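## Task

Find the box marked with a T on its top face and place it in the tote next to the door so that it lies wholly inside and does not overhang the rim. No other object may go into the tote, and every other box must remain on its desk. The robot must not tip over or finish leaning. The result only counts if the box stays put without the robot holding it.

## Robot and tools

ROBOT. TidyBot++ is a four-caster mobile base (0.54 m long, 0.50 m wide, 0.38 m tall) with a single seven-joint arm and a two-finger gripper. The shoulder sits 0.12 m ahead of the base centre and 0.68 m above the floor. Segments: upper arm 0.42 m, forearm 0.31 m, hand 0.31 m (wrist to the hand point). The arm begins folded with the hand pointing down; in that state the wrist pokes up to 0.08 m beyond the base front and the elbow reaches up to 1.15 m high. Cameras: base_camera (pinhole, 644x364) and wrist_camera (fisheye, 644x476, looks along the hand). Loose objects may occasionally get a brief nudge from outside.

FRAMES. Base frame: origin on the floor below the base centre, x forward, y left, z up. hand_pose is expressed here and marks the point between the finger pads; its z axis runs out along the fingers and its y axis is the opening direction. The odometry frame is the base frame as it was when the scene began. base_odometry heading runs -3.142 to 3.142, left positive; it counts wheel rotation, so slip looks like travel, and it drifts a few cm and degrees over many moves. base_tilt is in degrees, positive when leaning forward or right; tilt and the other readings have a small fixed bias plus noise.

execute_actions. Argument actions: a list holding zero or one action. An empty list only reports state and pictures. An action may hold base, joints, or both, plus optional speeds; its parts start at once and may finish at different moments. base holds exactly one relative command, measured from where the base last reported itself: translate_m (metres, forward +, -2 to 2), strafe_m (metres, left +, -2 to 2) or rotate_rad (radians, counter-clockwise from above +, -6.3 to 6.3). A move needing more than 8.667 s at its top speed is rejected. joints holds absolute targets in radians by name: joint_1_rad any angle (whole arm about vertical; positive is clockwise from above, opposite to rotate_rad); joint_2_rad shoulder -2.249 to 2.249; joint_3_rad any angle (upper-arm roll); joint_4_rad elbow -2.579 to 2.579; joint_5_rad any angle (forearm roll); joint_6_rad wrist -2.099 to 2.099; joint_7_rad any angle (hand roll; hand down, positive is counter-clockwise from above, and 1.57 opens the fingers toward left and right). Unbounded joints take the short way, so turn them in steps under half a revolution. gripper_pos is an absolute 0 (open) to 1 (closed) value; pad gap is about 85 x (1 - gripper_pos) mm. speeds optionally lowers top speed for this action: translate_m and strafe_m 0.05 to 0.5 m/s, rotate_rad 0.1 to 1.57 rad/s (maxima are defaults). No action runs over 15 s. cameras: list of base_camera, wrist_camera or all; omitted or null gives all, [] gives none. Any unknown key, name or out-of-range number rejects the whole call with no motion. Parts left out of an action may keep pushing toward their previous targets.

ARM GEOMETRY. With joint_1_rad 0, joint_3_rad 3.14, joint_5_rad 0 (near the start), the arm moves in the vertical plane of base x. Angles from vertical (forward +): upper arm = joint_2_rad, forearm = joint_2_rad - joint_4_rad, hand = that minus joint_6_rad. Reach ahead of the shoulder is the sum of length x sin(angle); height above it is the sum of length x cos(angle). A downward hand reaches at most about 0.94 m above the floor, only near the base. Closed fingertips stick out about 20 mm past the hand point.

OTHER TOOLS. wait: seconds 0 to 10, commands nothing, returns state and pictures. zoom_image: camera plus region [x0, y0, x1, y1] in pixels of that camera's most recent full image, top-left origin, at most 504 x 504. finished_scene: scene is the number of the scene being closed; irreversible; it reports success and gives the next task.

RESULT LINES. base_status and joint_status describe the last accepted action: done; off_target (stopped away from target, may still be pushing); contact_stop or time_out (target dropped, holds in place). A blocked base pushes until timeout and may still say done while short. joint command not followed, with cause:, means the self-collision check held back arm targets (gripper still runs); those joints show not_followed and may be retried on later actions. There is no check against hitting the base; ARM HIT flags a hard hit on the base or arm. on_its_own covers things not commanded. motor_effort gives percent of maximum with the peak in brackets (noisy). Gripper at 1: done means nothing grasped; off_target means something is held. A torque fault (joints 1-4 limit 104.5 N m, warning 56.7; joints 5-7 limit 51.3, warning 29.4) freezes the arm and gripper 10 s and skips the rest of the call; the base carries on. MOTOR HOT appears from 60 °C; at 75 °C an OVER-TEMPERATURE FAULT lets the arm sink and keys show limit_stop_at_motor_heat, so resend them. The robot holds the last command while you deliberate. If one result reports a stop, later motion calls in the same reply are skipped.

ACCURACY. Friction leaves joints a bit off and the hand a cm or two off, more when stretched; correct by sending last command + (desired - read) for each joint. Trust the cameras over hand_pose. Held objects make the arm sag; never command a joint to its read angle while loaded.

AVOID. Driving while the arm is caught on something 0.8 m or higher can topple the robot; sideways force on a raised hand can lift wheels; pulling the arm back or reversing rights a lean. Avoid dropping, slamming, or shoving objects hard, and don't let other boxes fall off desks. Release the box fully inside the tote before finishing.

Each tool is called after "Request:" as name(argument=value, ...), one argument or row to a line, values as JSON.

## Session

Request:
execute_actions(
  actions=[],
)

Scene clock: 0.00 s.
base_odometry: x=+0.000 y=+0.000 heading=+0.000 (m, m, rad; odometry frame)
base_tilt: forward=-0.5 right=+0.3 (deg)
base_status: not commanded
joint_positions: joint_1_rad=+0.013 joint_2_rad=-0.342 joint_3_rad=+3.116 joint_4_rad=-2.507 joint_5_rad=-0.031 joint_6_rad=-0.840 joint_7_rad=+1.610 gripper_pos=+0.000
joint_status: not commanded
motor_effort: joint_1_rad=+1 joint_2_rad=-2 joint_3_rad=+0 joint_4_rad=+11 joint_5_rad=-1 joint_6_rad=+1 joint_7_rad=+1 (%)
hand_pose: x=+0.2804 y=+0.0096 z=+0.5937 quat_wxyz=(-0.007, +0.998, +0.016, +0.068) (m; base frame)
pictures: base_camera, wrist_camera
Images, in order (width x height): base_camera 644x364, wrist_camera 644x476.

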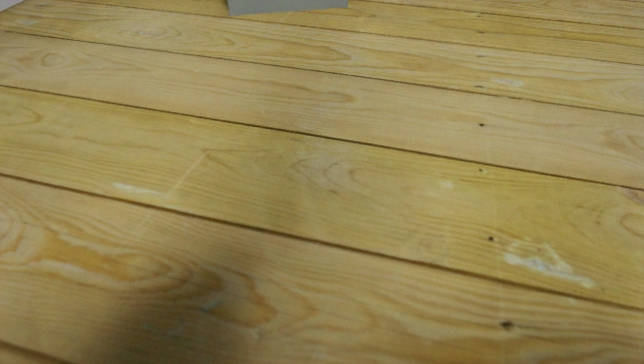

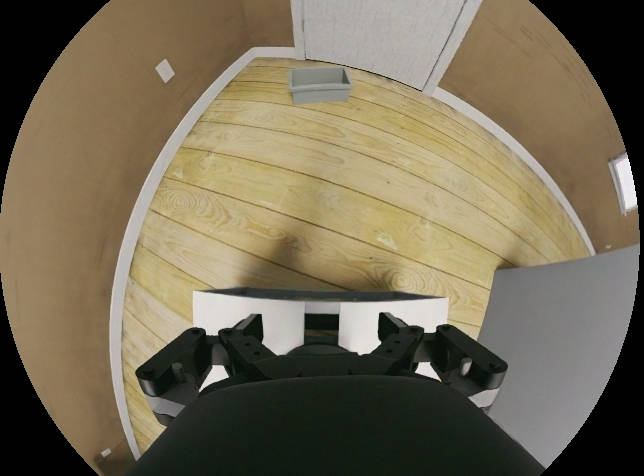

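Request:
execute_actions(
  actions=[
    {"joints":{"joint_2_rad":-0.6,"joint_4_rad":-1.0,"joint_6_rad":-1.7}},
  ],
  cameras=["wrist_camera"],
)

Request:
execute_actions(
  actions=[
    {"joints":{"joint_1_rad":2.2}},
  ],
  cameras=["wrist_camera"],
)

Scene clock: 3.13 s.
base_odometry: x=+0.000 y=+0.000 heading=+0.000 (m, m, rad; odometry frame)
base_tilt: forward=-0.5 right=+0.3 (deg)
base_status: not commanded
joint_positions: joint_1_rad=+0.013 joint_2_rad=-0.589 joint_3_rad=+3.116 joint_4_rad=-1.010 joint_5_rad=-0.031 joint_6_rad=-1.677 joint_7_rad=+1.610 gripper_pos=+0.000
joint_status: all done
motor_effort: joint_1_rad=+0(0) joint_2_rad=+10(12) joint_3_rad=+1(0) joint_4_rad=+10(17) joint_5_rad=-1(1) joint_6_rad=+7(8) joint_7_rad=+1(0) (%)
hand_pose: x=+0.2824 y=+0.0193 z=+1.1616 quat_wxyz=(+0.001, +0.866, +0.034, +0.498) (m; base frame)
pictures: wrist_camera
Images, in order (width x height): wrist_camera 644x476.

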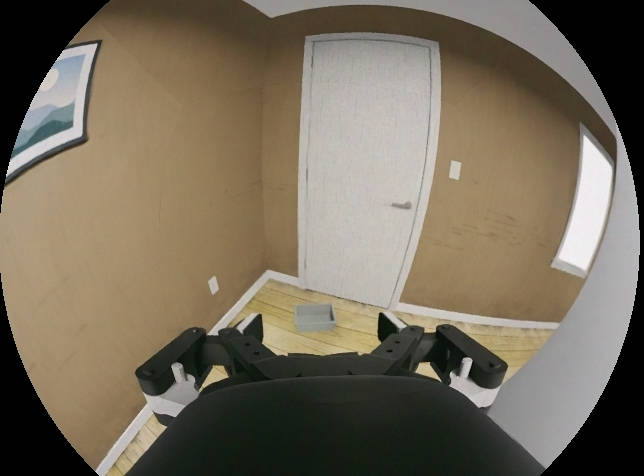

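Scene clock: 6.37 s.
base_odometry: x=+0.000 y=+0.000 heading=+0.000 (m, m, rad; odometry frame)
base_tilt: forward=-0.5 right=+0.3 (deg)
base_status: not commanded
joint_positions: joint_1_rad=+2.177 joint_2_rad=-0.589 joint_3_rad=+3.116 joint_4_rad=-1.010 joint_5_rad=-0.031 joint_6_rad=-1.677 joint_7_rad=+1.610 gripper_pos=+0.000
joint_status: all done
motor_effort: joint_1_rad=+1(1) joint_2_rad=+10(11) joint_3_rad=+1(1) joint_4_rad=+9(10) joint_5_rad=-1(0) joint_6_rad=+8(8) joint_7_rad=+0(0) (%)
hand_pose: x=+0.0437 y=-0.1462 z=+1.1616 quat_wxyz=(+0.441, +0.436, -0.749, +0.233) (m; base frame)
pictures: wrist_camera
Images, in order (width x height): wrist_camera 644x476.

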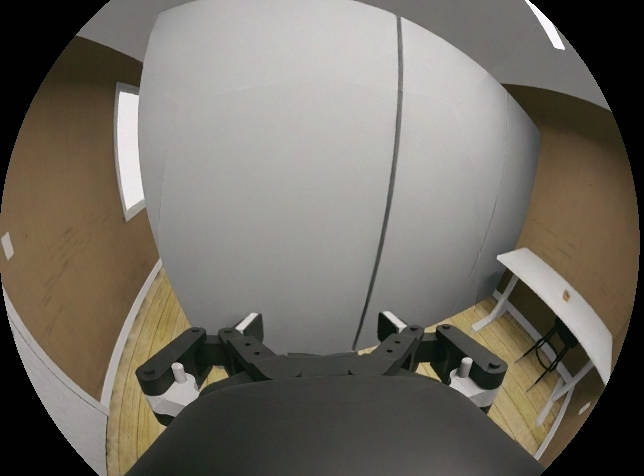

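Request:
execute_actions(
  actions=[
    {"joints":{"joint_1_rad":3.4}},
  ],
  cameras=["wrist_camera"],
)

Scene clock: 8.97 s.
base_odometry: x=+0.000 y=+0.000 heading=+0.000 (m, m, rad; odometry frame)
base_tilt: forward=-0.5 right=+0.3 (deg)
base_status: not commanded
joint_positions: joint_1_rad=+3.377 joint_2_rad=-0.589 joint_3_rad=+3.116 joint_4_rad=-1.010 joint_5_rad=-0.031 joint_6_rad=-1.677 joint_7_rad=+1.610 gripper_pos=+0.000
joint_status: all done
motor_effort: joint_1_rad=+1(1) joint_2_rad=+10(11) joint_3_rad=+1(1) joint_4_rad=+10(9) joint_5_rad=-1(0) joint_6_rad=+7(8) joint_7_rad=+1(0) (%)
hand_pose: x=-0.0446 y=+0.0172 z=+1.1616 quat_wxyz=(+0.495, -0.063, -0.865, -0.057) (m; base frame)
pictures: wrist_camera
Images, in order (width x height): wrist_camera 644x476.

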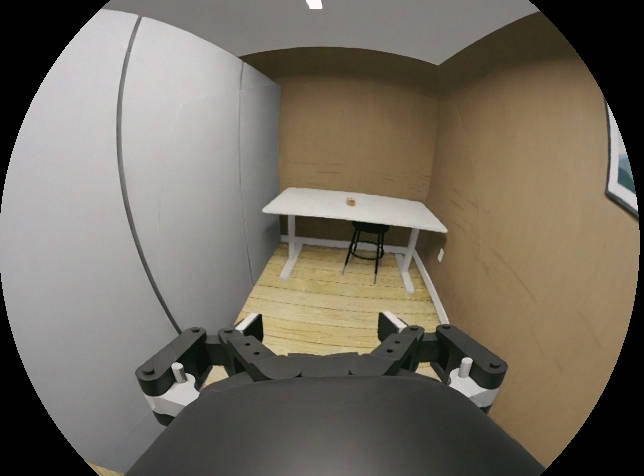

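Request:
zoom_image(
  camera="wrist_camera",
  region=[320, 180, 380, 220],
)

Region (320, 180, 380, 220) of wrist_camera's 644x476 image, scaled by 8.400.

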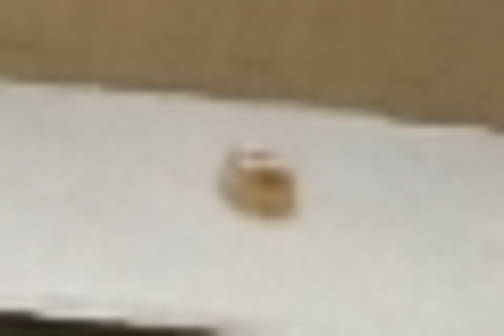

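Request:
execute_actions(
  actions=[
    {"base":{"rotate_rad":2.78},"joints":{"joint_1_rad":6.28}},
  ],
  cameras=[],
)

Request:
execute_actions(
  actions=[
    {"base":{"translate_m":0.55},"joints":{"joint_2_rad":-0.2,"joint_4_rad":-0.9,"joint_6_rad":-1.7}},
  ],
)

Scene clock: 13.17 s.
base_odometry: x=+0.000 y=+0.000 heading=+2.779 (m, m, rad; odometry frame)
base_tilt: forward=-0.5 right=+0.3 (deg)
base_status: done
joint_positions: joint_1_rad=+6.257 joint_2_rad=-0.590 joint_3_rad=+3.116 joint_4_rad=-1.010 joint_5_rad=-0.031 joint_6_rad=-1.677 joint_7_rad=+1.610 gripper_pos=+0.000
joint_status: all done
motor_effort: joint_1_rad=+1(2) joint_2_rad=+11(13) joint_3_rad=+1(1) joint_4_rad=+9(10) joint_5_rad=-1(0) joint_6_rad=+7(8) joint_7_rad=+0(0) (%)
hand_pose: x=+0.2812 y=+0.0256 z=+1.1617 quat_wxyz=(+0.008, -0.865, -0.051, -0.498) (m; base frame)
pictures: none
No camera images: the call's "cameras" was empty. Leave "cameras" out to get every camera's image.

Scene clock: 15.80 s.
base_odometry: x=-0.514 y=+0.194 heading=+2.780 (m, m, rad; odometry frame)
base_tilt: forward=-0.5 right=+0.3 (deg)
base_status: done
joint_positions: joint_1_rad=+6.257 joint_2_rad=-0.187 joint_3_rad=+3.116 joint_4_rad=-0.915 joint_5_rad=-0.031 joint_6_rad=-1.679 joint_7_rad=+1.610 gripper_pos=+0.000
joint_status: all done
motor_effort: joint_1_rad=+1(1) joint_2_rad=-8(15) joint_3_rad=+0(1) joint_4_rad=+13(13) joint_5_rad=+0(0) joint_6_rad=+6(9) joint_7_rad=+1(1) (%)
hand_pose: x=+0.4570 y=+0.0305 z=+1.0989 quat_wxyz=(+0.014, -0.932, -0.051, -0.359) (m; base frame)
pictures: base_camera, wrist_camera
Images, in order (width x height): base_camera 644x364, wrist_camera 644x476.

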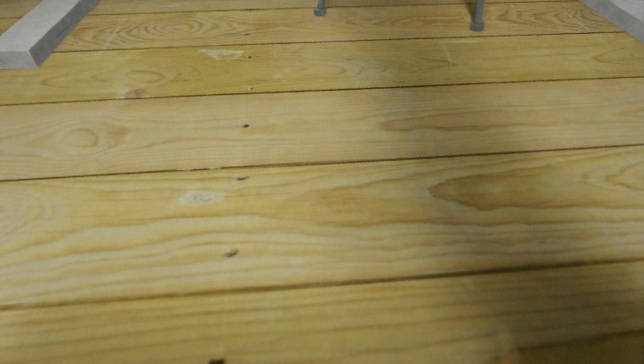

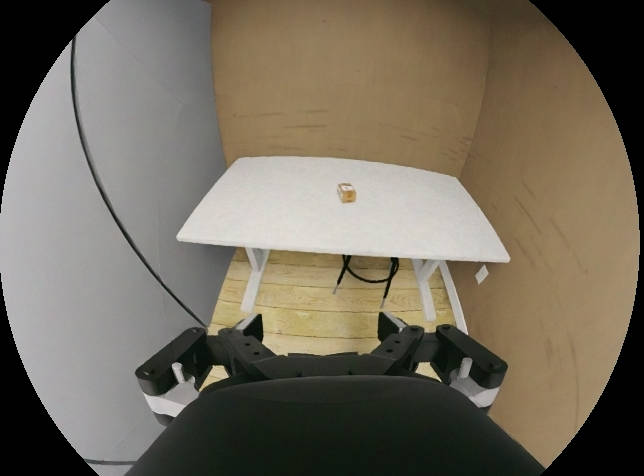

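Request:
zoom_image(
  camera="wrist_camera",
  region=[325, 175, 370, 210],
)

Region (325, 175, 370, 210) of wrist_camera's 644x476 image, scaled by 11.200.

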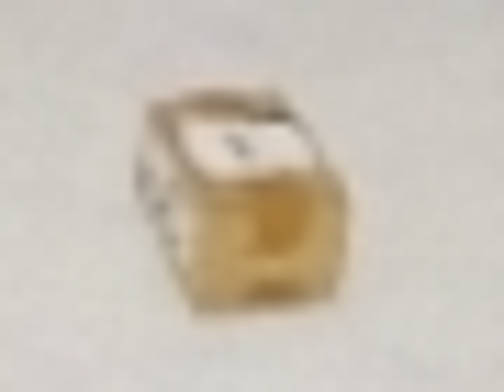

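Request:
execute_actions(
  actions=[
    {"base":{"translate_m":0.4},"joints":{"joint_1_rad":6.305,"joint_3_rad":3.165,"joint_5_rad":0.03,"joint_7_rad":1.54,"joint_2_rad":0.1,"joint_4_rad":-0.9,"joint_6_rad":-1.8}},
  ],
)

Scene clock: 18.37 s.
base_odometry: x=-0.889 y=+0.335 heading=+2.781 (m, m, rad; odometry frame)
base_tilt: forward=-0.5 right=+0.3 (deg)
base_status: done
joint_positions: joint_1_rad=+6.280 joint_2_rad=+0.114 joint_3_rad=+3.151 joint_4_rad=-0.906 joint_5_rad=+0.001 joint_6_rad=-1.776 joint_7_rad=+1.570 gripper_pos=+0.000
joint_status: all done
motor_effort: joint_1_rad=+1(1) joint_2_rad=-22(29) joint_3_rad=+0(0) joint_4_rad=+14(15) joint_5_rad=+0(2) joint_6_rad=+3(6) joint_7_rad=+0(0) (%)
hand_pose: x=+0.5404 y=-0.0014 z=+0.9717 quat_wxyz=(-0.002, -0.985, +0.004, -0.172) (m; base frame)
pictures: base_camera, wrist_camera
Images, in order (width x height): base_camera 644x364, wrist_camera 644x476.

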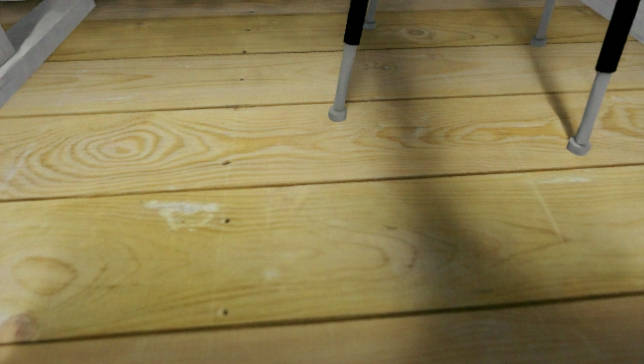

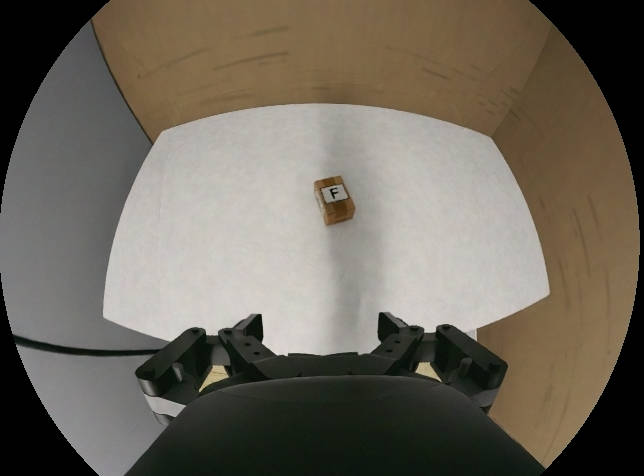

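Request:
execute_actions(
  actions=[
    {"base":{"rotate_rad":0.06},"joints":{"joint_2_rad":-0.6,"joint_4_rad":-1.0,"joint_6_rad":-1.9}},
  ],
  cameras=[],
)

Request:
execute_actions(
  actions=[
    {"base":{"translate_m":-1.5},"joints":{"joint_1_rad":4.2}},
  ],
)

Scene clock: 20.63 s.
base_odometry: x=-0.889 y=+0.335 heading=+2.840 (m, m, rad; odometry frame)
base_tilt: forward=-0.5 right=+0.3 (deg)
base_status: done
joint_positions: joint_1_rad=+6.288 joint_2_rad=-0.600 joint_3_rad=+3.156 joint_4_rad=-0.984 joint_5_rad=+0.004 joint_6_rad=-1.878 joint_7_rad=+1.570 gripper_pos=+0.000
joint_status: all done
motor_effort: joint_1_rad=+1(2) joint_2_rad=+11(24) joint_3_rad=+1(0) joint_4_rad=+9(15) joint_5_rad=-1(0) joint_6_rad=+7(7) joint_7_rad=+1(0) (%)
hand_pose: x=+0.2393 y=-0.0056 z=+1.1221 quat_wxyz=(-0.001, -0.905, +0.011, -0.426) (m; base frame)
pictures: none
No camera images: the call's "cameras" was empty. Leave "cameras" out to get every camera's image.

Scene clock: 25.00 s.
base_odometry: x=+0.544 y=-0.108 heading=+2.841 (m, m, rad; odometry frame)
base_tilt: forward=-0.5 right=+0.3 (deg)
base_status: done
joint_positions: joint_1_rad=+4.223 joint_2_rad=-0.597 joint_3_rad=+3.156 joint_4_rad=-0.988 joint_5_rad=+0.004 joint_6_rad=-1.878 joint_7_rad=+1.570 gripper_pos=+0.000
joint_status: all done
motor_effort: joint_1_rad=+1(1) joint_2_rad=+11(14) joint_3_rad=+1(1) joint_4_rad=+9(10) joint_5_rad=-1(0) joint_6_rad=+7(7) joint_7_rad=+0(1) (%)
hand_pose: x=+0.0660 y=+0.1101 z=+1.1203 quat_wxyz=(+0.362, -0.474, -0.772, -0.218) (m; base frame)
pictures: base_camera, wrist_camera
Images, in order (width x height): base_camera 644x364, wrist_camera 644x476.

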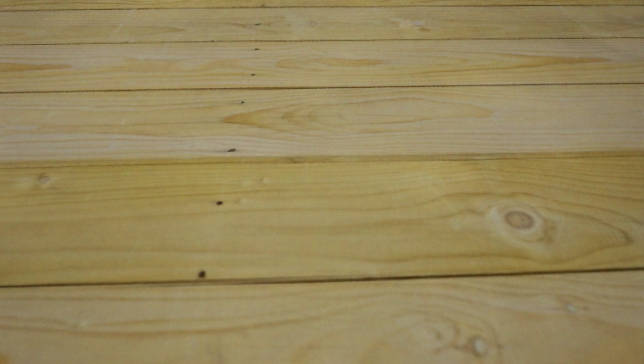

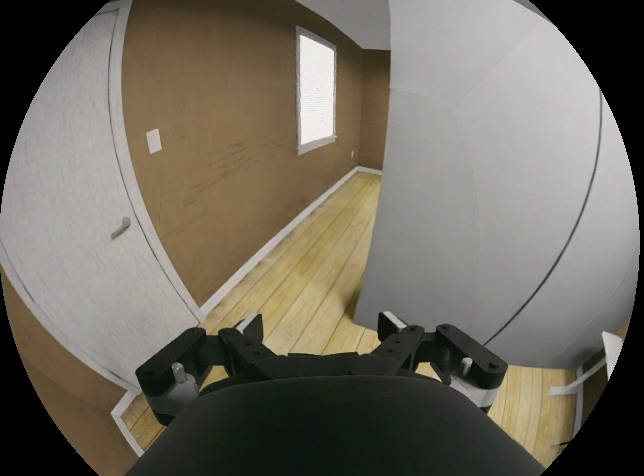

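Request:
execute_actions(
  actions=[
    {"base":{"strafe_m":0.35},"joints":{"joint_1_rad":4.75}},
  ],
  cameras=[],
)

Request:
execute_actions(
  actions=[
    {"base":{"translate_m":-0.47}},
  ],
)

Scene clock: 27.33 s.
base_odometry: x=+0.441 y=-0.442 heading=+2.842 (m, m, rad; odometry frame)
base_tilt: forward=-0.5 right=+0.3 (deg)
base_status: done
joint_positions: joint_1_rad=+4.726 joint_2_rad=-0.592 joint_3_rad=+3.156 joint_4_rad=-0.991 joint_5_rad=+0.004 joint_6_rad=-1.878 joint_7_rad=+1.570 gripper_pos=+0.000
joint_status: all done
motor_effort: joint_1_rad=+0(0) joint_2_rad=+12(15) joint_3_rad=+0(0) joint_4_rad=+8(9) joint_5_rad=+0(0) joint_6_rad=+7(7) joint_7_rad=+1(0) (%)
hand_pose: x=+0.1257 y=+0.1239 z=+1.1186 quat_wxyz=(+0.294, -0.653, -0.631, -0.298) (m; base frame)
pictures: none
No camera images: the call's "cameras" was empty. Leave "cameras" out to get every camera's image.

Scene clock: 29.57 s.
base_odometry: x=+0.890 y=-0.581 heading=+2.841 (m, m, rad; odometry frame)
base_tilt: forward=-0.6 right=+0.3 (deg)
base_status: done
joint_positions: joint_1_rad=+4.731 joint_2_rad=-0.593 joint_3_rad=+3.157 joint_4_rad=-0.991 joint_5_rad=+0.006 joint_6_rad=-1.878 joint_7_rad=+1.570 gripper_pos=+0.000
joint_status: not commanded
motor_effort: joint_1_rad=+2(1) joint_2_rad=+11(13) joint_3_rad=+0(2) joint_4_rad=+8(8) joint_5_rad=-1(0) joint_6_rad=+7(7) joint_7_rad=+1(0) (%)
hand_pose: x=+0.1270 y=+0.1239 z=+1.1186 quat_wxyz=(+0.293, -0.655, -0.629, -0.299) (m; base frame)
pictures: base_camera, wrist_camera
Images, in order (width x height): base_camera 644x364, wrist_camera 644x476.

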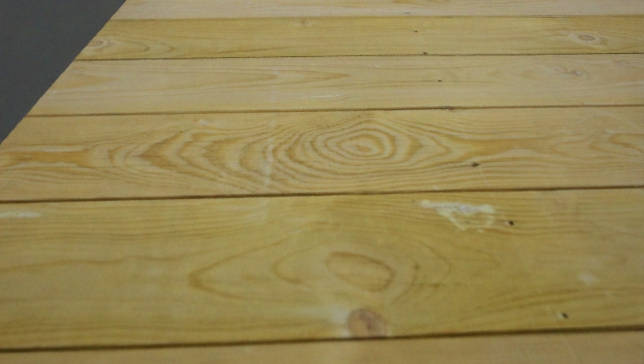

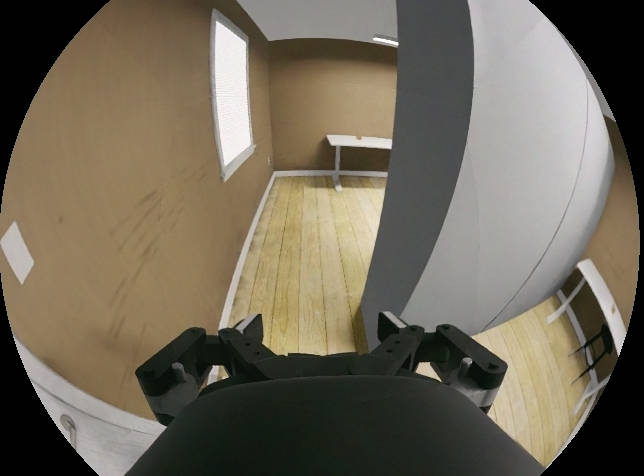

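Request:
execute_actions(
  actions=[
    {"base":{"strafe_m":1.4},"joints":{"joint_1_rad":5.5}},
  ],
)

Scene clock: 33.90 s.
base_odometry: x=+0.476 y=-1.919 heading=+2.841 (m, m, rad; odometry frame)
base_tilt: forward=-0.5 right=+0.3 (deg)
base_status: done
joint_positions: joint_1_rad=+5.478 joint_2_rad=-0.599 joint_3_rad=+3.157 joint_4_rad=-0.991 joint_5_rad=+0.006 joint_6_rad=-1.879 joint_7_rad=+1.570 gripper_pos=+0.000
joint_status: all done
motor_effort: joint_1_rad=+0(0) joint_2_rad=+11(16) joint_3_rad=+1(1) joint_4_rad=+9(10) joint_5_rad=+0(0) joint_6_rad=+6(7) joint_7_rad=+0(0) (%)
hand_pose: x=+0.2070 y=+0.0833 z=+1.1194 quat_wxyz=(+0.165, -0.838, -0.346, -0.388) (m; base frame)
pictures: base_camera, wrist_camera
Images, in order (width x height): base_camera 644x364, wrist_camera 644x476.

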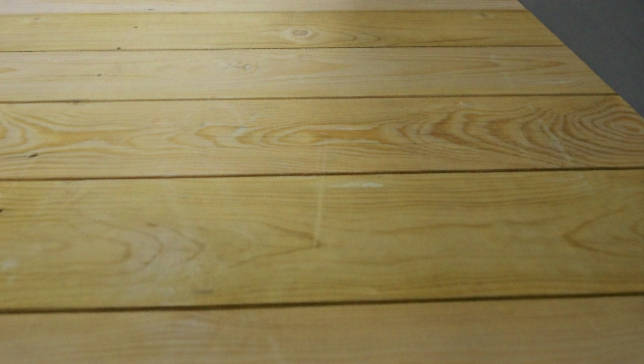

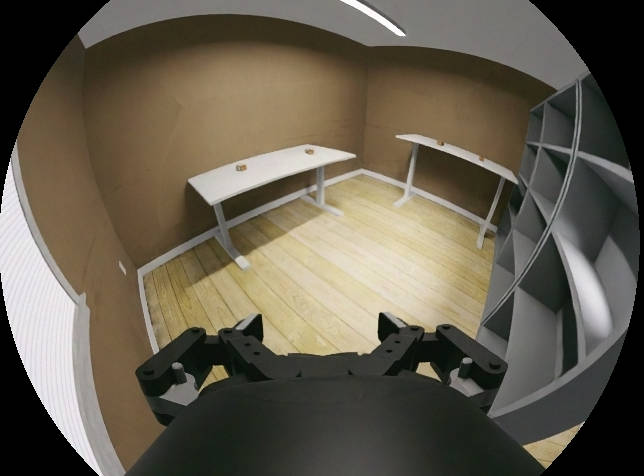

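Request:
execute_actions(
  actions=[
    {"base":{"translate_m":1.0},"joints":{"joint_1_rad":4.69}},
  ],
  cameras=[],
)

Request:
execute_actions(
  actions=[
    {"base":{"strafe_m":0.9},"joints":{"joint_2_rad":0.15,"joint_4_rad":-0.8,"joint_6_rad":-1.8}},
  ],
)

Scene clock: 37.50 s.
base_odometry: x=-0.479 y=-1.624 heading=+2.842 (m, m, rad; odometry frame)
base_tilt: forward=-0.5 right=+0.3 (deg)
base_status: done
joint_positions: joint_1_rad=+4.711 joint_2_rad=-0.601 joint_3_rad=+3.158 joint_4_rad=-0.991 joint_5_rad=+0.006 joint_6_rad=-1.879 joint_7_rad=+1.570 gripper_pos=+0.000
joint_status: all done
motor_effort: joint_1_rad=+1(1) joint_2_rad=+12(15) joint_3_rad=+1(1) joint_4_rad=+9(8) joint_5_rad=-1(1) joint_6_rad=+7(7) joint_7_rad=+0(1) (%)
hand_pose: x=+0.1249 y=+0.1204 z=+1.1196 quat_wxyz=(+0.298, -0.648, -0.634, -0.299) (m; base frame)
pictures: none
No camera images: the call's "cameras" was empty. Leave "cameras" out to get every camera's image.

Scene clock: 40.67 s.
base_odometry: x=-0.746 y=-2.484 heading=+2.841 (m, m, rad; odometry frame)
base_tilt: forward=-0.5 right=+0.2 (deg)
base_status: done
joint_positions: joint_1_rad=+4.711 joint_2_rad=+0.154 joint_3_rad=+3.158 joint_4_rad=-0.814 joint_5_rad=+0.006 joint_6_rad=-1.820 joint_7_rad=+1.570 gripper_pos=+0.000
joint_status: all done
motor_effort: joint_1_rad=+0(2) joint_2_rad=-24(27) joint_3_rad=+0(2) joint_4_rad=+14(14) joint_5_rad=+0(0) joint_6_rad=+3(7) joint_7_rad=+1(1) (%)
hand_pose: x=+0.1250 y=+0.4314 z=+0.9836 quat_wxyz=(+0.121, -0.702, -0.690, -0.128) (m; base frame)
pictures: base_camera, wrist_camera
Images, in order (width x height): base_camera 644x364, wrist_camera 644x476.

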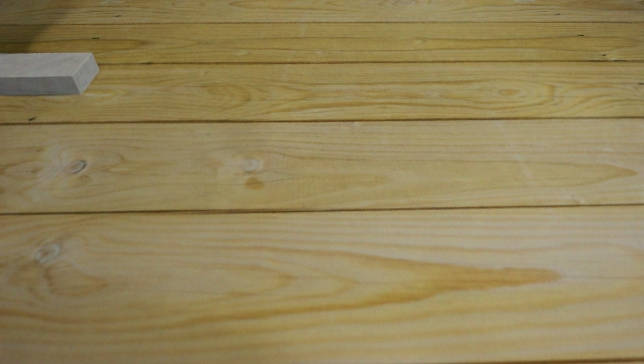

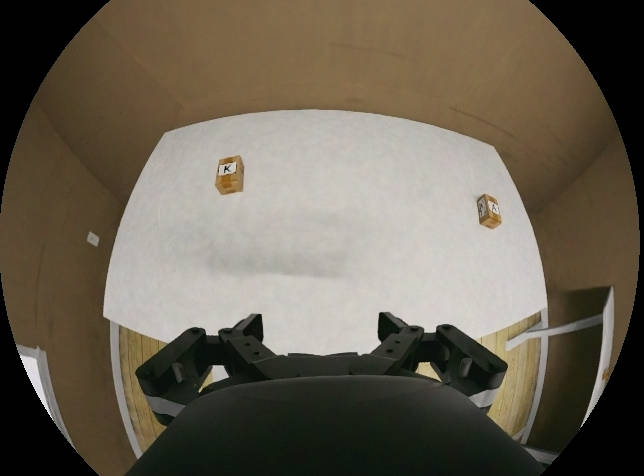

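Request:
zoom_image(
  camera="wrist_camera",
  region=[460, 185, 520, 235],
)

Region (460, 185, 520, 235) of wrist_camera's 644x476 image, scaled by 8.400.

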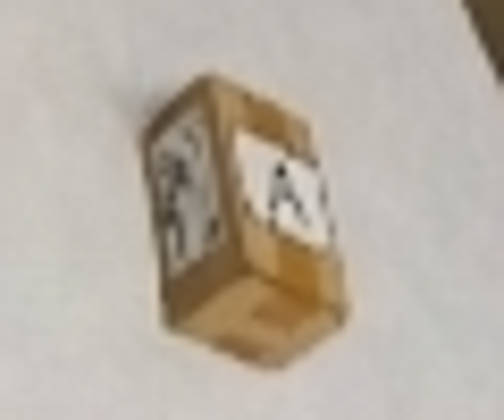

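Request:
execute_actions(
  actions=[
    {"base":{"strafe_m":-0.65},"joints":{"joint_1_rad":6.305,"joint_2_rad":-0.15,"joint_4_rad":-0.3,"joint_6_rad":-2.0}},
  ],
  cameras=[],
)

Request:
execute_actions(
  actions=[
    {"base":{"translate_m":0.75}},
  ],
)

Scene clock: 48.87 s.
base_odometry: x=-0.554 y=-1.863 heading=+2.842 (m, m, rad; odometry frame)
base_tilt: forward=-0.5 right=+0.3 (deg)
base_status: done
joint_positions: joint_1_rad=+6.281 joint_2_rad=-0.133 joint_3_rad=+3.162 joint_4_rad=-0.315 joint_5_rad=+0.009 joint_6_rad=-1.976 joint_7_rad=+1.570 gripper_pos=+0.000
joint_status: all done
motor_effort: joint_1_rad=+1(2) joint_2_rad=-3(29) joint_3_rad=-1(2) joint_4_rad=+6(14) joint_5_rad=-1(2) joint_6_rad=+7(8) joint_7_rad=+0(1) (%)
hand_pose: x=+0.3796 y=-0.0073 z=+1.2356 quat_wxyz=(-0.006, -0.881, +0.012, -0.472) (m; base frame)
pictures: none
No camera images: the call's "cameras" was empty. Leave "cameras" out to get every camera's image.

Scene clock: 51.73 s.
base_odometry: x=-1.271 y=-1.641 heading=+2.842 (m, m, rad; odometry frame)
base_tilt: forward=-0.5 right=+0.3 (deg)
base_status: done
joint_positions: joint_1_rad=+6.281 joint_2_rad=-0.146 joint_3_rad=+3.162 joint_4_rad=-0.310 joint_5_rad=+0.009 joint_6_rad=-1.978 joint_7_rad=+1.570 gripper_pos=+0.000
joint_status: not commanded
motor_effort: joint_1_rad=+1(0) joint_2_rad=-2(6) joint_3_rad=+0(0) joint_4_rad=+6(6) joint_5_rad=+0(1) joint_6_rad=+7(8) joint_7_rad=+0(0) (%)
hand_pose: x=+0.3712 y=-0.0073 z=+1.2400 quat_wxyz=(-0.006, -0.878, +0.013, -0.479) (m; base frame)
pictures: base_camera, wrist_camera
Images, in order (width x height): base_camera 644x364, wrist_camera 644x476.

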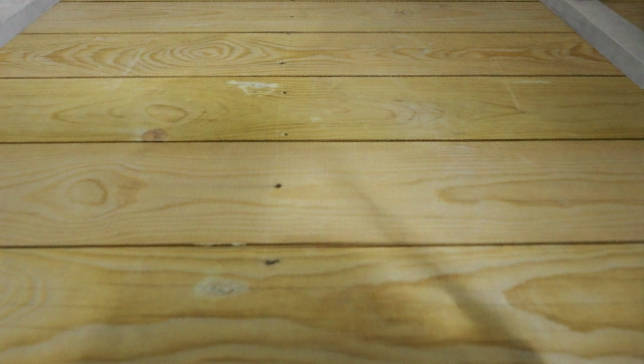

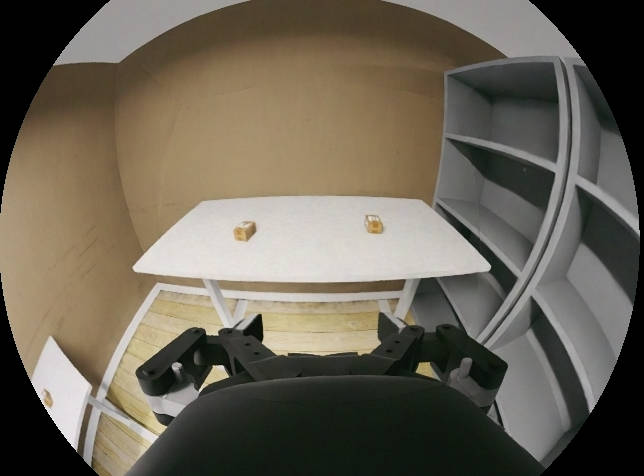

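Request:
execute_actions(
  actions=[
    {"base":{"translate_m":0.35}},
  ],
  cameras=["wrist_camera"],
)

Request:
zoom_image(
  camera="wrist_camera",
  region=[160, 200, 460, 340],
)

Scene clock: 54.10 s.
base_odometry: x=-1.605 y=-1.537 heading=+2.841 (m, m, rad; odometry frame)
base_tilt: forward=-0.5 right=+0.3 (deg)
base_status: done
joint_positions: joint_1_rad=+6.281 joint_2_rad=-0.142 joint_3_rad=+3.162 joint_4_rad=-0.309 joint_5_rad=+0.009 joint_6_rad=-1.978 joint_7_rad=+1.570 gripper_pos=+0.000
joint_status: not commanded
motor_effort: joint_1_rad=+1(1) joint_2_rad=-2(7) joint_3_rad=+0(1) joint_4_rad=+6(8) joint_5_rad=-1(1) joint_6_rad=+7(8) joint_7_rad=+0(0) (%)
hand_pose: x=+0.3735 y=-0.0073 z=+1.2391 quat_wxyz=(-0.006, -0.878, +0.013, -0.478) (m; base frame)
pictures: wrist_camera
Images, in order (width x height): wrist_camera 644x476.

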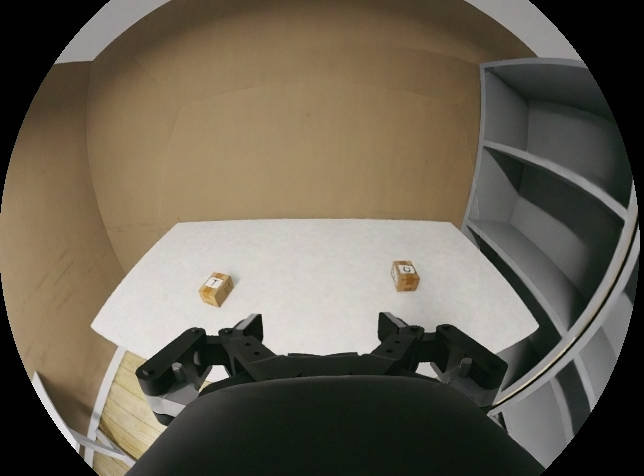

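Region (160, 200, 460, 340) of wrist_camera's 644x476 image, scaled by 1.680; it fills the top 235 rows of this view, and the rest is white.

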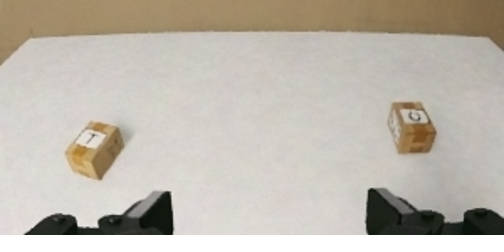

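Request:
execute_actions(
  actions=[
    {"base":{"strafe_m":0.3},"joints":{"joint_2_rad":0.125,"joint_3_rad":3.13,"joint_4_rad":-0.885,"joint_6_rad":-1.466}},
  ],
  cameras=["wrist_camera"],
)

Scene clock: 56.57 s.
base_odometry: x=-1.694 y=-1.824 heading=+2.841 (m, m, rad; odometry frame)
base_tilt: forward=-0.5 right=+0.3 (deg)
base_status: done
joint_positions: joint_1_rad=+6.284 joint_2_rad=+0.131 joint_3_rad=+3.142 joint_4_rad=-0.879 joint_5_rad=+0.009 joint_6_rad=-1.489 joint_7_rad=+1.570 gripper_pos=+0.000
joint_status: all done
motor_effort: joint_1_rad=+1(3) joint_2_rad=-24(28) joint_3_rad=+1(0) joint_4_rad=+15(16) joint_5_rad=-1(1) joint_6_rad=+5(8) joint_7_rad=+0(1) (%)
hand_pose: x=+0.6267 y=-0.0023 z=+1.0172 quat_wxyz=(-0.005, -0.949, +0.002, -0.316) (m; base frame)
pictures: wrist_camera
Images, in order (width x height): wrist_camera 644x476.

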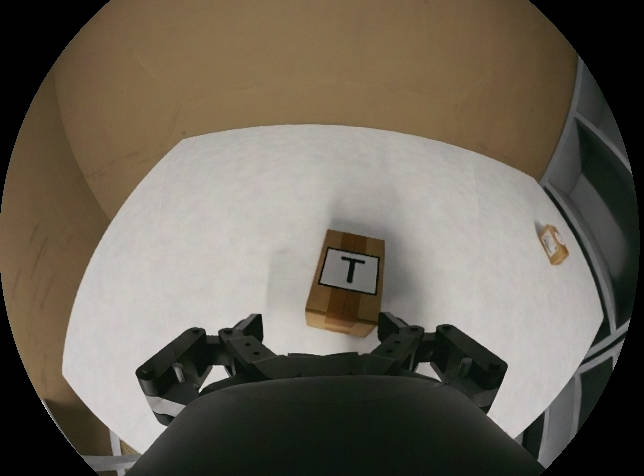

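Request:
execute_actions(
  actions=[
    {"base":{"strafe_m":0.083},"joints":{"joint_1_rad":6.505}},
  ],
)

Scene clock: 57.97 s.
base_odometry: x=-1.719 y=-1.903 heading=+2.840 (m, m, rad; odometry frame)
base_tilt: forward=-0.5 right=+0.3 (deg)
base_status: done
joint_positions: joint_1_rad=+6.482 joint_2_rad=+0.131 joint_3_rad=+3.140 joint_4_rad=-0.879 joint_5_rad=+0.009 joint_6_rad=-1.489 joint_7_rad=+1.570 gripper_pos=+0.000
joint_status: all done
motor_effort: joint_1_rad=+1(3) joint_2_rad=-24(27) joint_3_rad=+0(2) joint_4_rad=+15(15) joint_5_rad=+0(1) joint_6_rad=+5(6) joint_7_rad=+0(1) (%)
hand_pose: x=+0.6165 y=-0.1010 z=+1.0172 quat_wxyz=(-0.035, -0.944, +0.095, -0.314) (m; base frame)
pictures: base_camera, wrist_camera
Images, in order (width x height): base_camera 644x364, wrist_camera 644x476.

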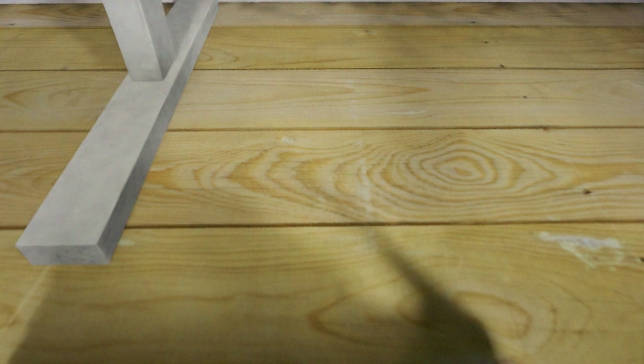

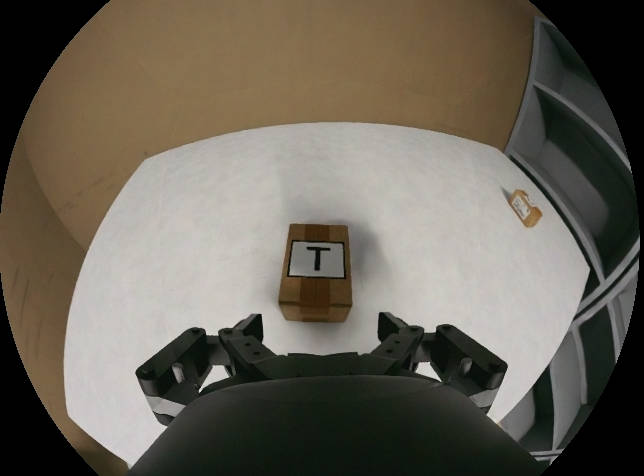

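Request:
execute_actions(
  actions=[
    {"joints":{"joint_2_rad":0.257,"joint_4_rad":-0.96,"joint_6_rad":-1.26}},
  ],
  cameras=["wrist_camera"],
)

Scene clock: 59.47 s.
base_odometry: x=-1.719 y=-1.903 heading=+2.840 (m, m, rad; odometry frame)
base_tilt: forward=-0.5 right=+0.3 (deg)
base_status: not commanded
joint_positions: joint_1_rad=+6.482 joint_2_rad=+0.234 joint_3_rad=+3.140 joint_4_rad=-0.943 joint_5_rad=+0.009 joint_6_rad=-1.268 joint_7_rad=+1.569 gripper_pos=+0.000
joint_status: all done
motor_effort: joint_1_rad=+1(2) joint_2_rad=-24(35) joint_3_rad=+0(0) joint_4_rad=+12(16) joint_5_rad=+0(0) joint_6_rad=+4(6) joint_7_rad=+1(0) (%)
hand_pose: x=+0.6947 y=-0.1166 z=+0.9732 quat_wxyz=(-0.038, -0.935, +0.093, -0.339) (m; base frame)
pictures: wrist_camera
Images, in order (width x height): wrist_camera 644x476.

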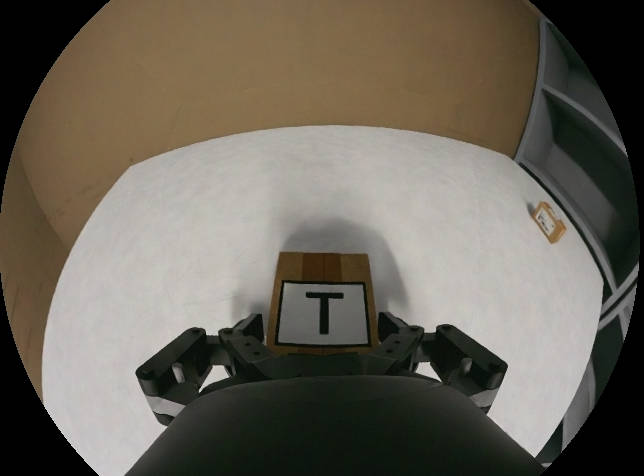

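Request:
execute_actions(
  actions=[
    {"joints":{"joint_2_rad":0.19,"joint_4_rad":-0.94}},
  ],
  cameras=["wrist_camera"],
)

Request:
execute_actions(
  actions=[
    {"joints":{"gripper_pos":1}},
  ],
  cameras=["wrist_camera"],
)

Scene clock: 60.53 s.
base_odometry: x=-1.719 y=-1.903 heading=+2.840 (m, m, rad; odometry frame)
base_tilt: forward=-0.5 right=+0.3 (deg)
base_status: not commanded
joint_positions: joint_1_rad=+6.482 joint_2_rad=+0.202 joint_3_rad=+3.140 joint_4_rad=-0.943 joint_5_rad=+0.009 joint_6_rad=-1.268 joint_7_rad=+1.569 gripper_pos=+0.000
joint_status: all done
motor_effort: joint_1_rad=+1(1) joint_2_rad=-28(32) joint_3_rad=+0(1) joint_4_rad=+16(16) joint_5_rad=+0(0) joint_6_rad=+6(6) joint_7_rad=+1(0) (%)
hand_pose: x=+0.6855 y=-0.1147 z=+0.9914 quat_wxyz=(-0.039, -0.930, +0.093, -0.354) (m; base frame)
pictures: wrist_camera
Images, in order (width x height): wrist_camera 644x476.

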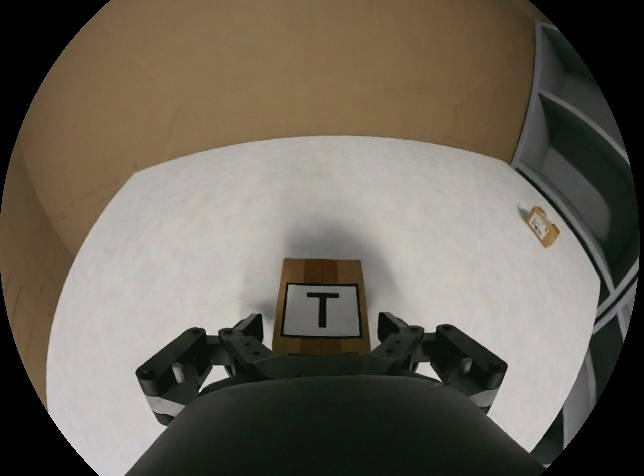

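Scene clock: 61.63 s.
base_odometry: x=-1.719 y=-1.903 heading=+2.840 (m, m, rad; odometry frame)
base_tilt: forward=-0.5 right=+0.3 (deg)
base_status: not commanded
joint_positions: joint_1_rad=+6.482 joint_2_rad=+0.201 joint_3_rad=+3.140 joint_4_rad=-0.942 joint_5_rad=+0.009 joint_6_rad=-1.268 joint_7_rad=+1.569 gripper_pos=+0.348
joint_status: gripper_pos off_target (ended at +0.348, target +1.000)
motor_effort: joint_1_rad=+1(1) joint_2_rad=-29(29) joint_3_rad=+0(0) joint_4_rad=+17(17) joint_5_rad=+0(1) joint_6_rad=+6(6) joint_7_rad=+0(1) (%)
hand_pose: x=+0.6852 y=-0.1147 z=+0.9923 quat_wxyz=(-0.039, -0.930, +0.093, -0.355) (m; base frame)
pictures: wrist_camera
Images, in order (width x height): wrist_camera 644x476.

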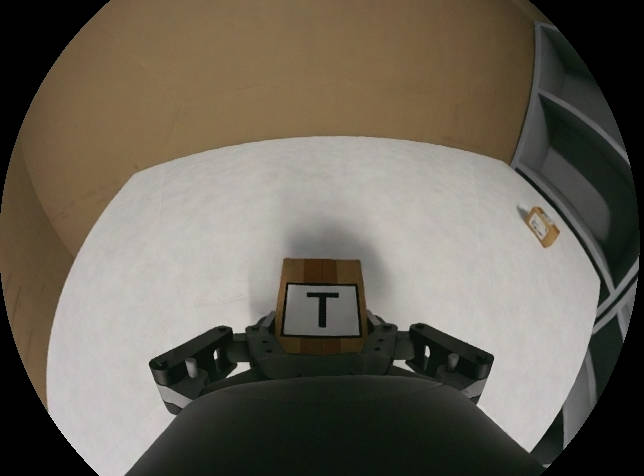

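Request:
execute_actions(
  actions=[
    {"joints":{"joint_2_rad":-0.5,"joint_1_rad":6.26}},
  ],
  cameras=["wrist_camera"],
)

Request:
execute_actions(
  actions=[
    {"base":{"translate_m":-2.0},"joints":{"joint_4_rad":-1.5,"joint_6_rad":-1.3}},
  ],
  cameras=[],
)

Request:
execute_actions(
  actions=[
    {"base":{"rotate_rad":-1.62}},
  ],
)

Scene clock: 63.87 s.
base_odometry: x=-1.719 y=-1.903 heading=+2.840 (m, m, rad; odometry frame)
base_tilt: forward=-0.5 right=+0.3 (deg)
base_status: not commanded
joint_positions: joint_1_rad=+6.285 joint_2_rad=-0.502 joint_3_rad=+3.139 joint_4_rad=-0.942 joint_5_rad=+0.009 joint_6_rad=-1.268 joint_7_rad=+1.569 gripper_pos=+0.348
joint_status: all done
motor_effort: joint_1_rad=+1(1) joint_2_rad=+6(32) joint_3_rad=+2(1) joint_4_rad=+11(18) joint_5_rad=-1(0) joint_6_rad=+10(10) joint_7_rad=+0(0) (%)
hand_pose: x=+0.3592 y=-0.0009 z=+1.2921 quat_wxyz=(-0.004, -0.754, +0.002, -0.657) (m; base frame)
pictures: wrist_camera
Images, in order (width x height): wrist_camera 644x476.

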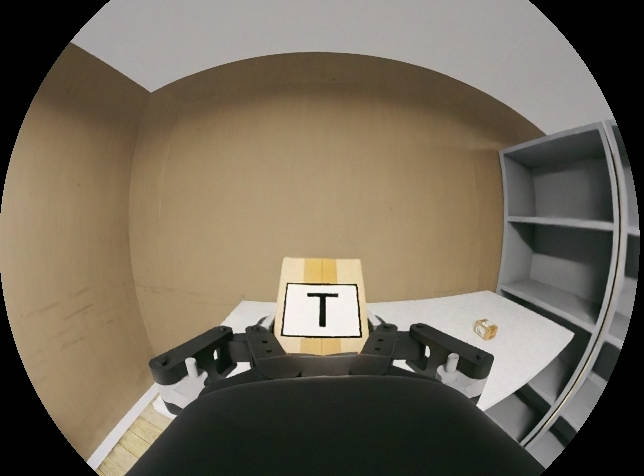

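Scene clock: 69.23 s.
base_odometry: x=+0.191 y=-2.497 heading=+2.840 (m, m, rad; odometry frame)
base_tilt: forward=-0.5 right=+0.3 (deg)
base_status: done
joint_positions: joint_1_rad=+6.284 joint_2_rad=-0.497 joint_3_rad=+3.139 joint_4_rad=-1.494 joint_5_rad=+0.009 joint_6_rad=-1.286 joint_7_rad=+1.569 gripper_pos=+0.348
joint_status: all done
motor_effort: joint_1_rad=+1(1) joint_2_rad=+0(7) joint_3_rad=+0(0) joint_4_rad=+16(16) joint_5_rad=+0(0) joint_6_rad=+7(9) joint_7_rad=+0(1) (%)
hand_pose: x=+0.4178 y=-0.0009 z=+1.0189 quat_wxyz=(-0.005, -0.909, +0.001, -0.416) (m; base frame)
pictures: none
No camera images: the call's "cameras" was empty. Leave "cameras" out to get every camera's image.

Scene clock: 71.53 s.
base_odometry: x=+0.191 y=-2.497 heading=+1.222 (m, m, rad; odometry frame)
base_tilt: forward=-0.5 right=+0.3 (deg)
base_status: done
joint_positions: joint_1_rad=+6.282 joint_2_rad=-0.497 joint_3_rad=+3.138 joint_4_rad=-1.494 joint_5_rad=+0.009 joint_6_rad=-1.286 joint_7_rad=+1.569 gripper_pos=+0.348
joint_status: not commanded
motor_effort: joint_1_rad=+1(0) joint_2_rad=-1(3) joint_3_rad=+0(2) joint_4_rad=+17(16) joint_5_rad=+0(0) joint_6_rad=+7(7) joint_7_rad=+1(1) (%)
hand_pose: x=+0.4178 y=+0.0003 z=+1.0188 quat_wxyz=(-0.004, -0.909, -0.001, -0.416) (m; base frame)
pictures: base_camera, wrist_camera
Images, in order (width x height): base_camera 644x364, wrist_camera 644x476.

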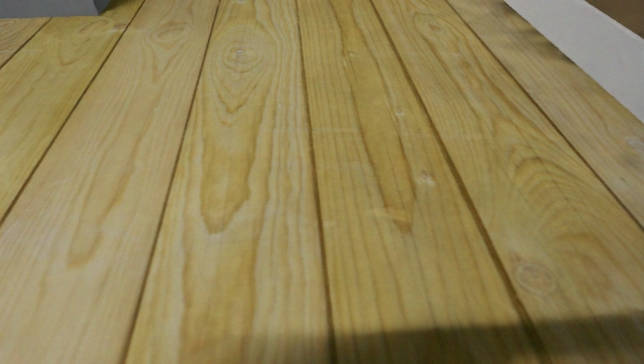

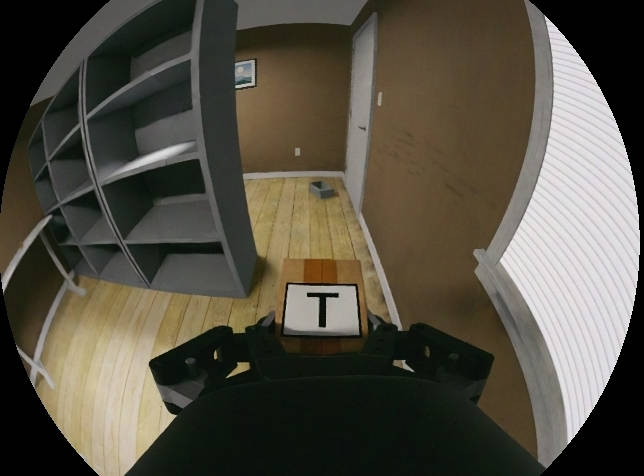

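Request:
execute_actions(
  actions=[
    {"base":{"translate_m":1.85},"joints":{"joint_2_rad":0.3,"joint_4_rad":-2.0,"joint_6_rad":-0.3}},
  ],
)

Scene clock: 76.77 s.
base_odometry: x=+0.828 y=-0.759 heading=+1.221 (m, m, rad; odometry frame)
base_tilt: forward=-0.5 right=+0.3 (deg)
base_status: done
joint_positions: joint_1_rad=+6.282 joint_2_rad=+0.298 joint_3_rad=+3.138 joint_4_rad=-1.991 joint_5_rad=+0.009 joint_6_rad=-0.322 joint_7_rad=+1.569 gripper_pos=+0.348
joint_status: all done
motor_effort: joint_1_rad=+1(2) joint_2_rad=-30(32) joint_3_rad=-1(1) joint_4_rad=+13(18) joint_5_rad=-1(1) joint_6_rad=+5(9) joint_7_rad=+0(0) (%)
hand_pose: x=+0.6367 y=+0.0027 z=+0.6089 quat_wxyz=(-0.001, -0.965, -0.005, -0.262) (m; base frame)
pictures: base_camera, wrist_camera
Images, in order (width x height): base_camera 644x364, wrist_camera 644x476.

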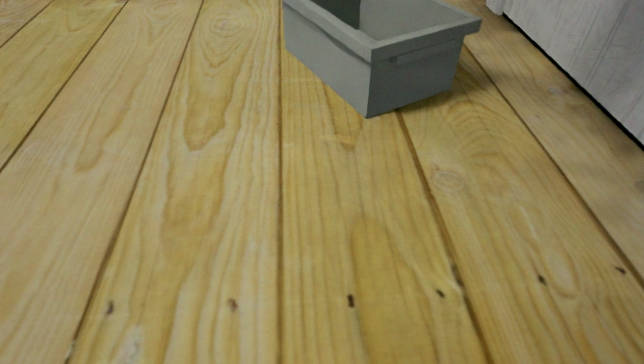

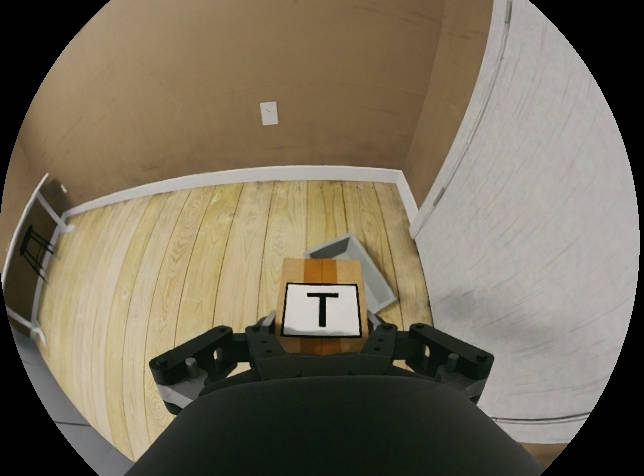

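Request:
execute_actions(
  actions=[
    {"base":{"translate_m":0.24},"joints":{"joint_1_rad":6.7,"joint_2_rad":1.15,"joint_4_rad":-1.98,"joint_5_rad":0.95,"joint_6_rad":0.54}},
  ],
)

Scene clock: 79.43 s.
base_odometry: x=+0.910 y=-0.534 heading=+1.220 (m, m, rad; odometry frame)
base_tilt: forward=-0.5 right=+0.3 (deg)
base_status: done
joint_positions: joint_1_rad=+6.677 joint_2_rad=+1.145 joint_3_rad=+3.138 joint_4_rad=-1.988 joint_5_rad=+0.923 joint_6_rad=+0.513 joint_7_rad=+1.569 gripper_pos=+0.348
joint_status: all done
motor_effort: joint_1_rad=+0(3) joint_2_rad=-39(42) joint_3_rad=-3(4) joint_4_rad=+0(14) joint_5_rad=-1(2) joint_6_rad=+5(6) joint_7_rad=+0(1) (%)
hand_pose: x=+0.6104 y=-0.0691 z=+0.2713 quat_wxyz=(+0.065, -0.933, -0.253, -0.249) (m; base frame)
pictures: base_camera, wrist_camera
Images, in order (width x height): base_camera 644x364, wrist_camera 644x476.

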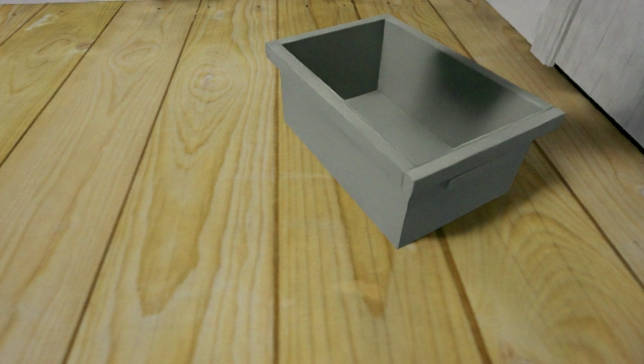

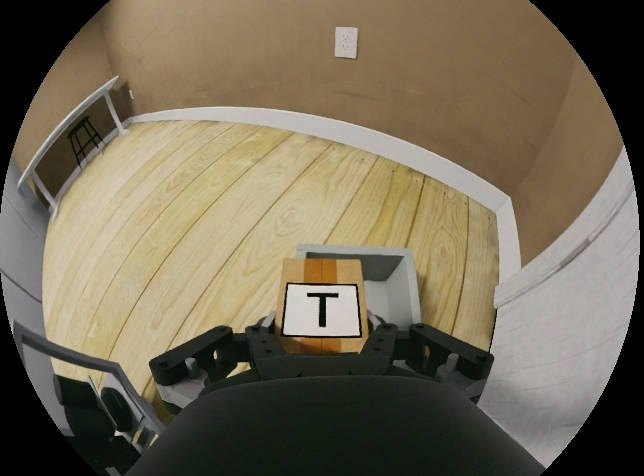

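Request:
execute_actions(
  actions=[
    {"base":{"translate_m":0.03},"joints":{"joint_1_rad":6.78,"joint_2_rad":1.35,"joint_4_rad":-1.78,"joint_5_rad":1.02}},
  ],
)

Scene clock: 81.03 s.
base_odometry: x=+0.921 y=-0.506 heading=+1.219 (m, m, rad; odometry frame)
base_tilt: forward=-0.5 right=+0.3 (deg)
base_status: done
joint_positions: joint_1_rad=+6.762 joint_2_rad=+1.351 joint_3_rad=+3.138 joint_4_rad=-1.794 joint_5_rad=+0.991 joint_6_rad=+0.517 joint_7_rad=+1.569 gripper_pos=+0.348
joint_status: all done
motor_effort: joint_1_rad=+0(2) joint_2_rad=-41(45) joint_3_rad=-4(4) joint_4_rad=+0(2) joint_5_rad=+0(1) joint_6_rad=+5(6) joint_7_rad=+1(0) (%)
hand_pose: x=+0.6167 y=-0.1100 z=+0.1886 quat_wxyz=(+0.067, -0.935, -0.244, -0.247) (m; base frame)
pictures: base_camera, wrist_camera
Images, in order (width x height): base_camera 644x364, wrist_camera 644x476.

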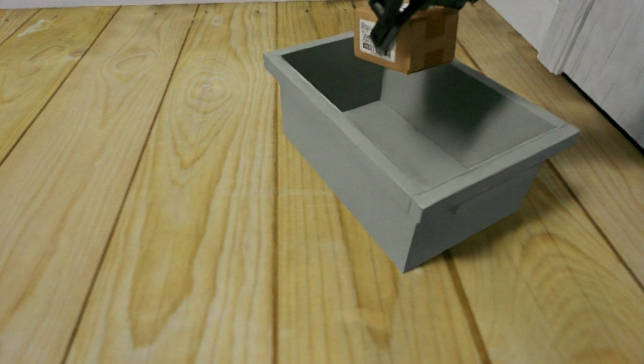

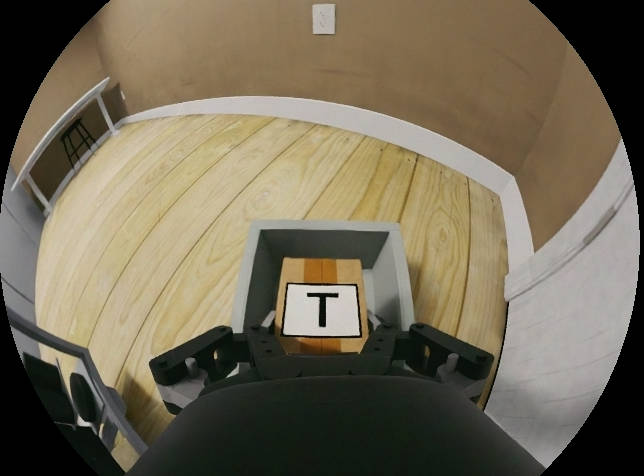

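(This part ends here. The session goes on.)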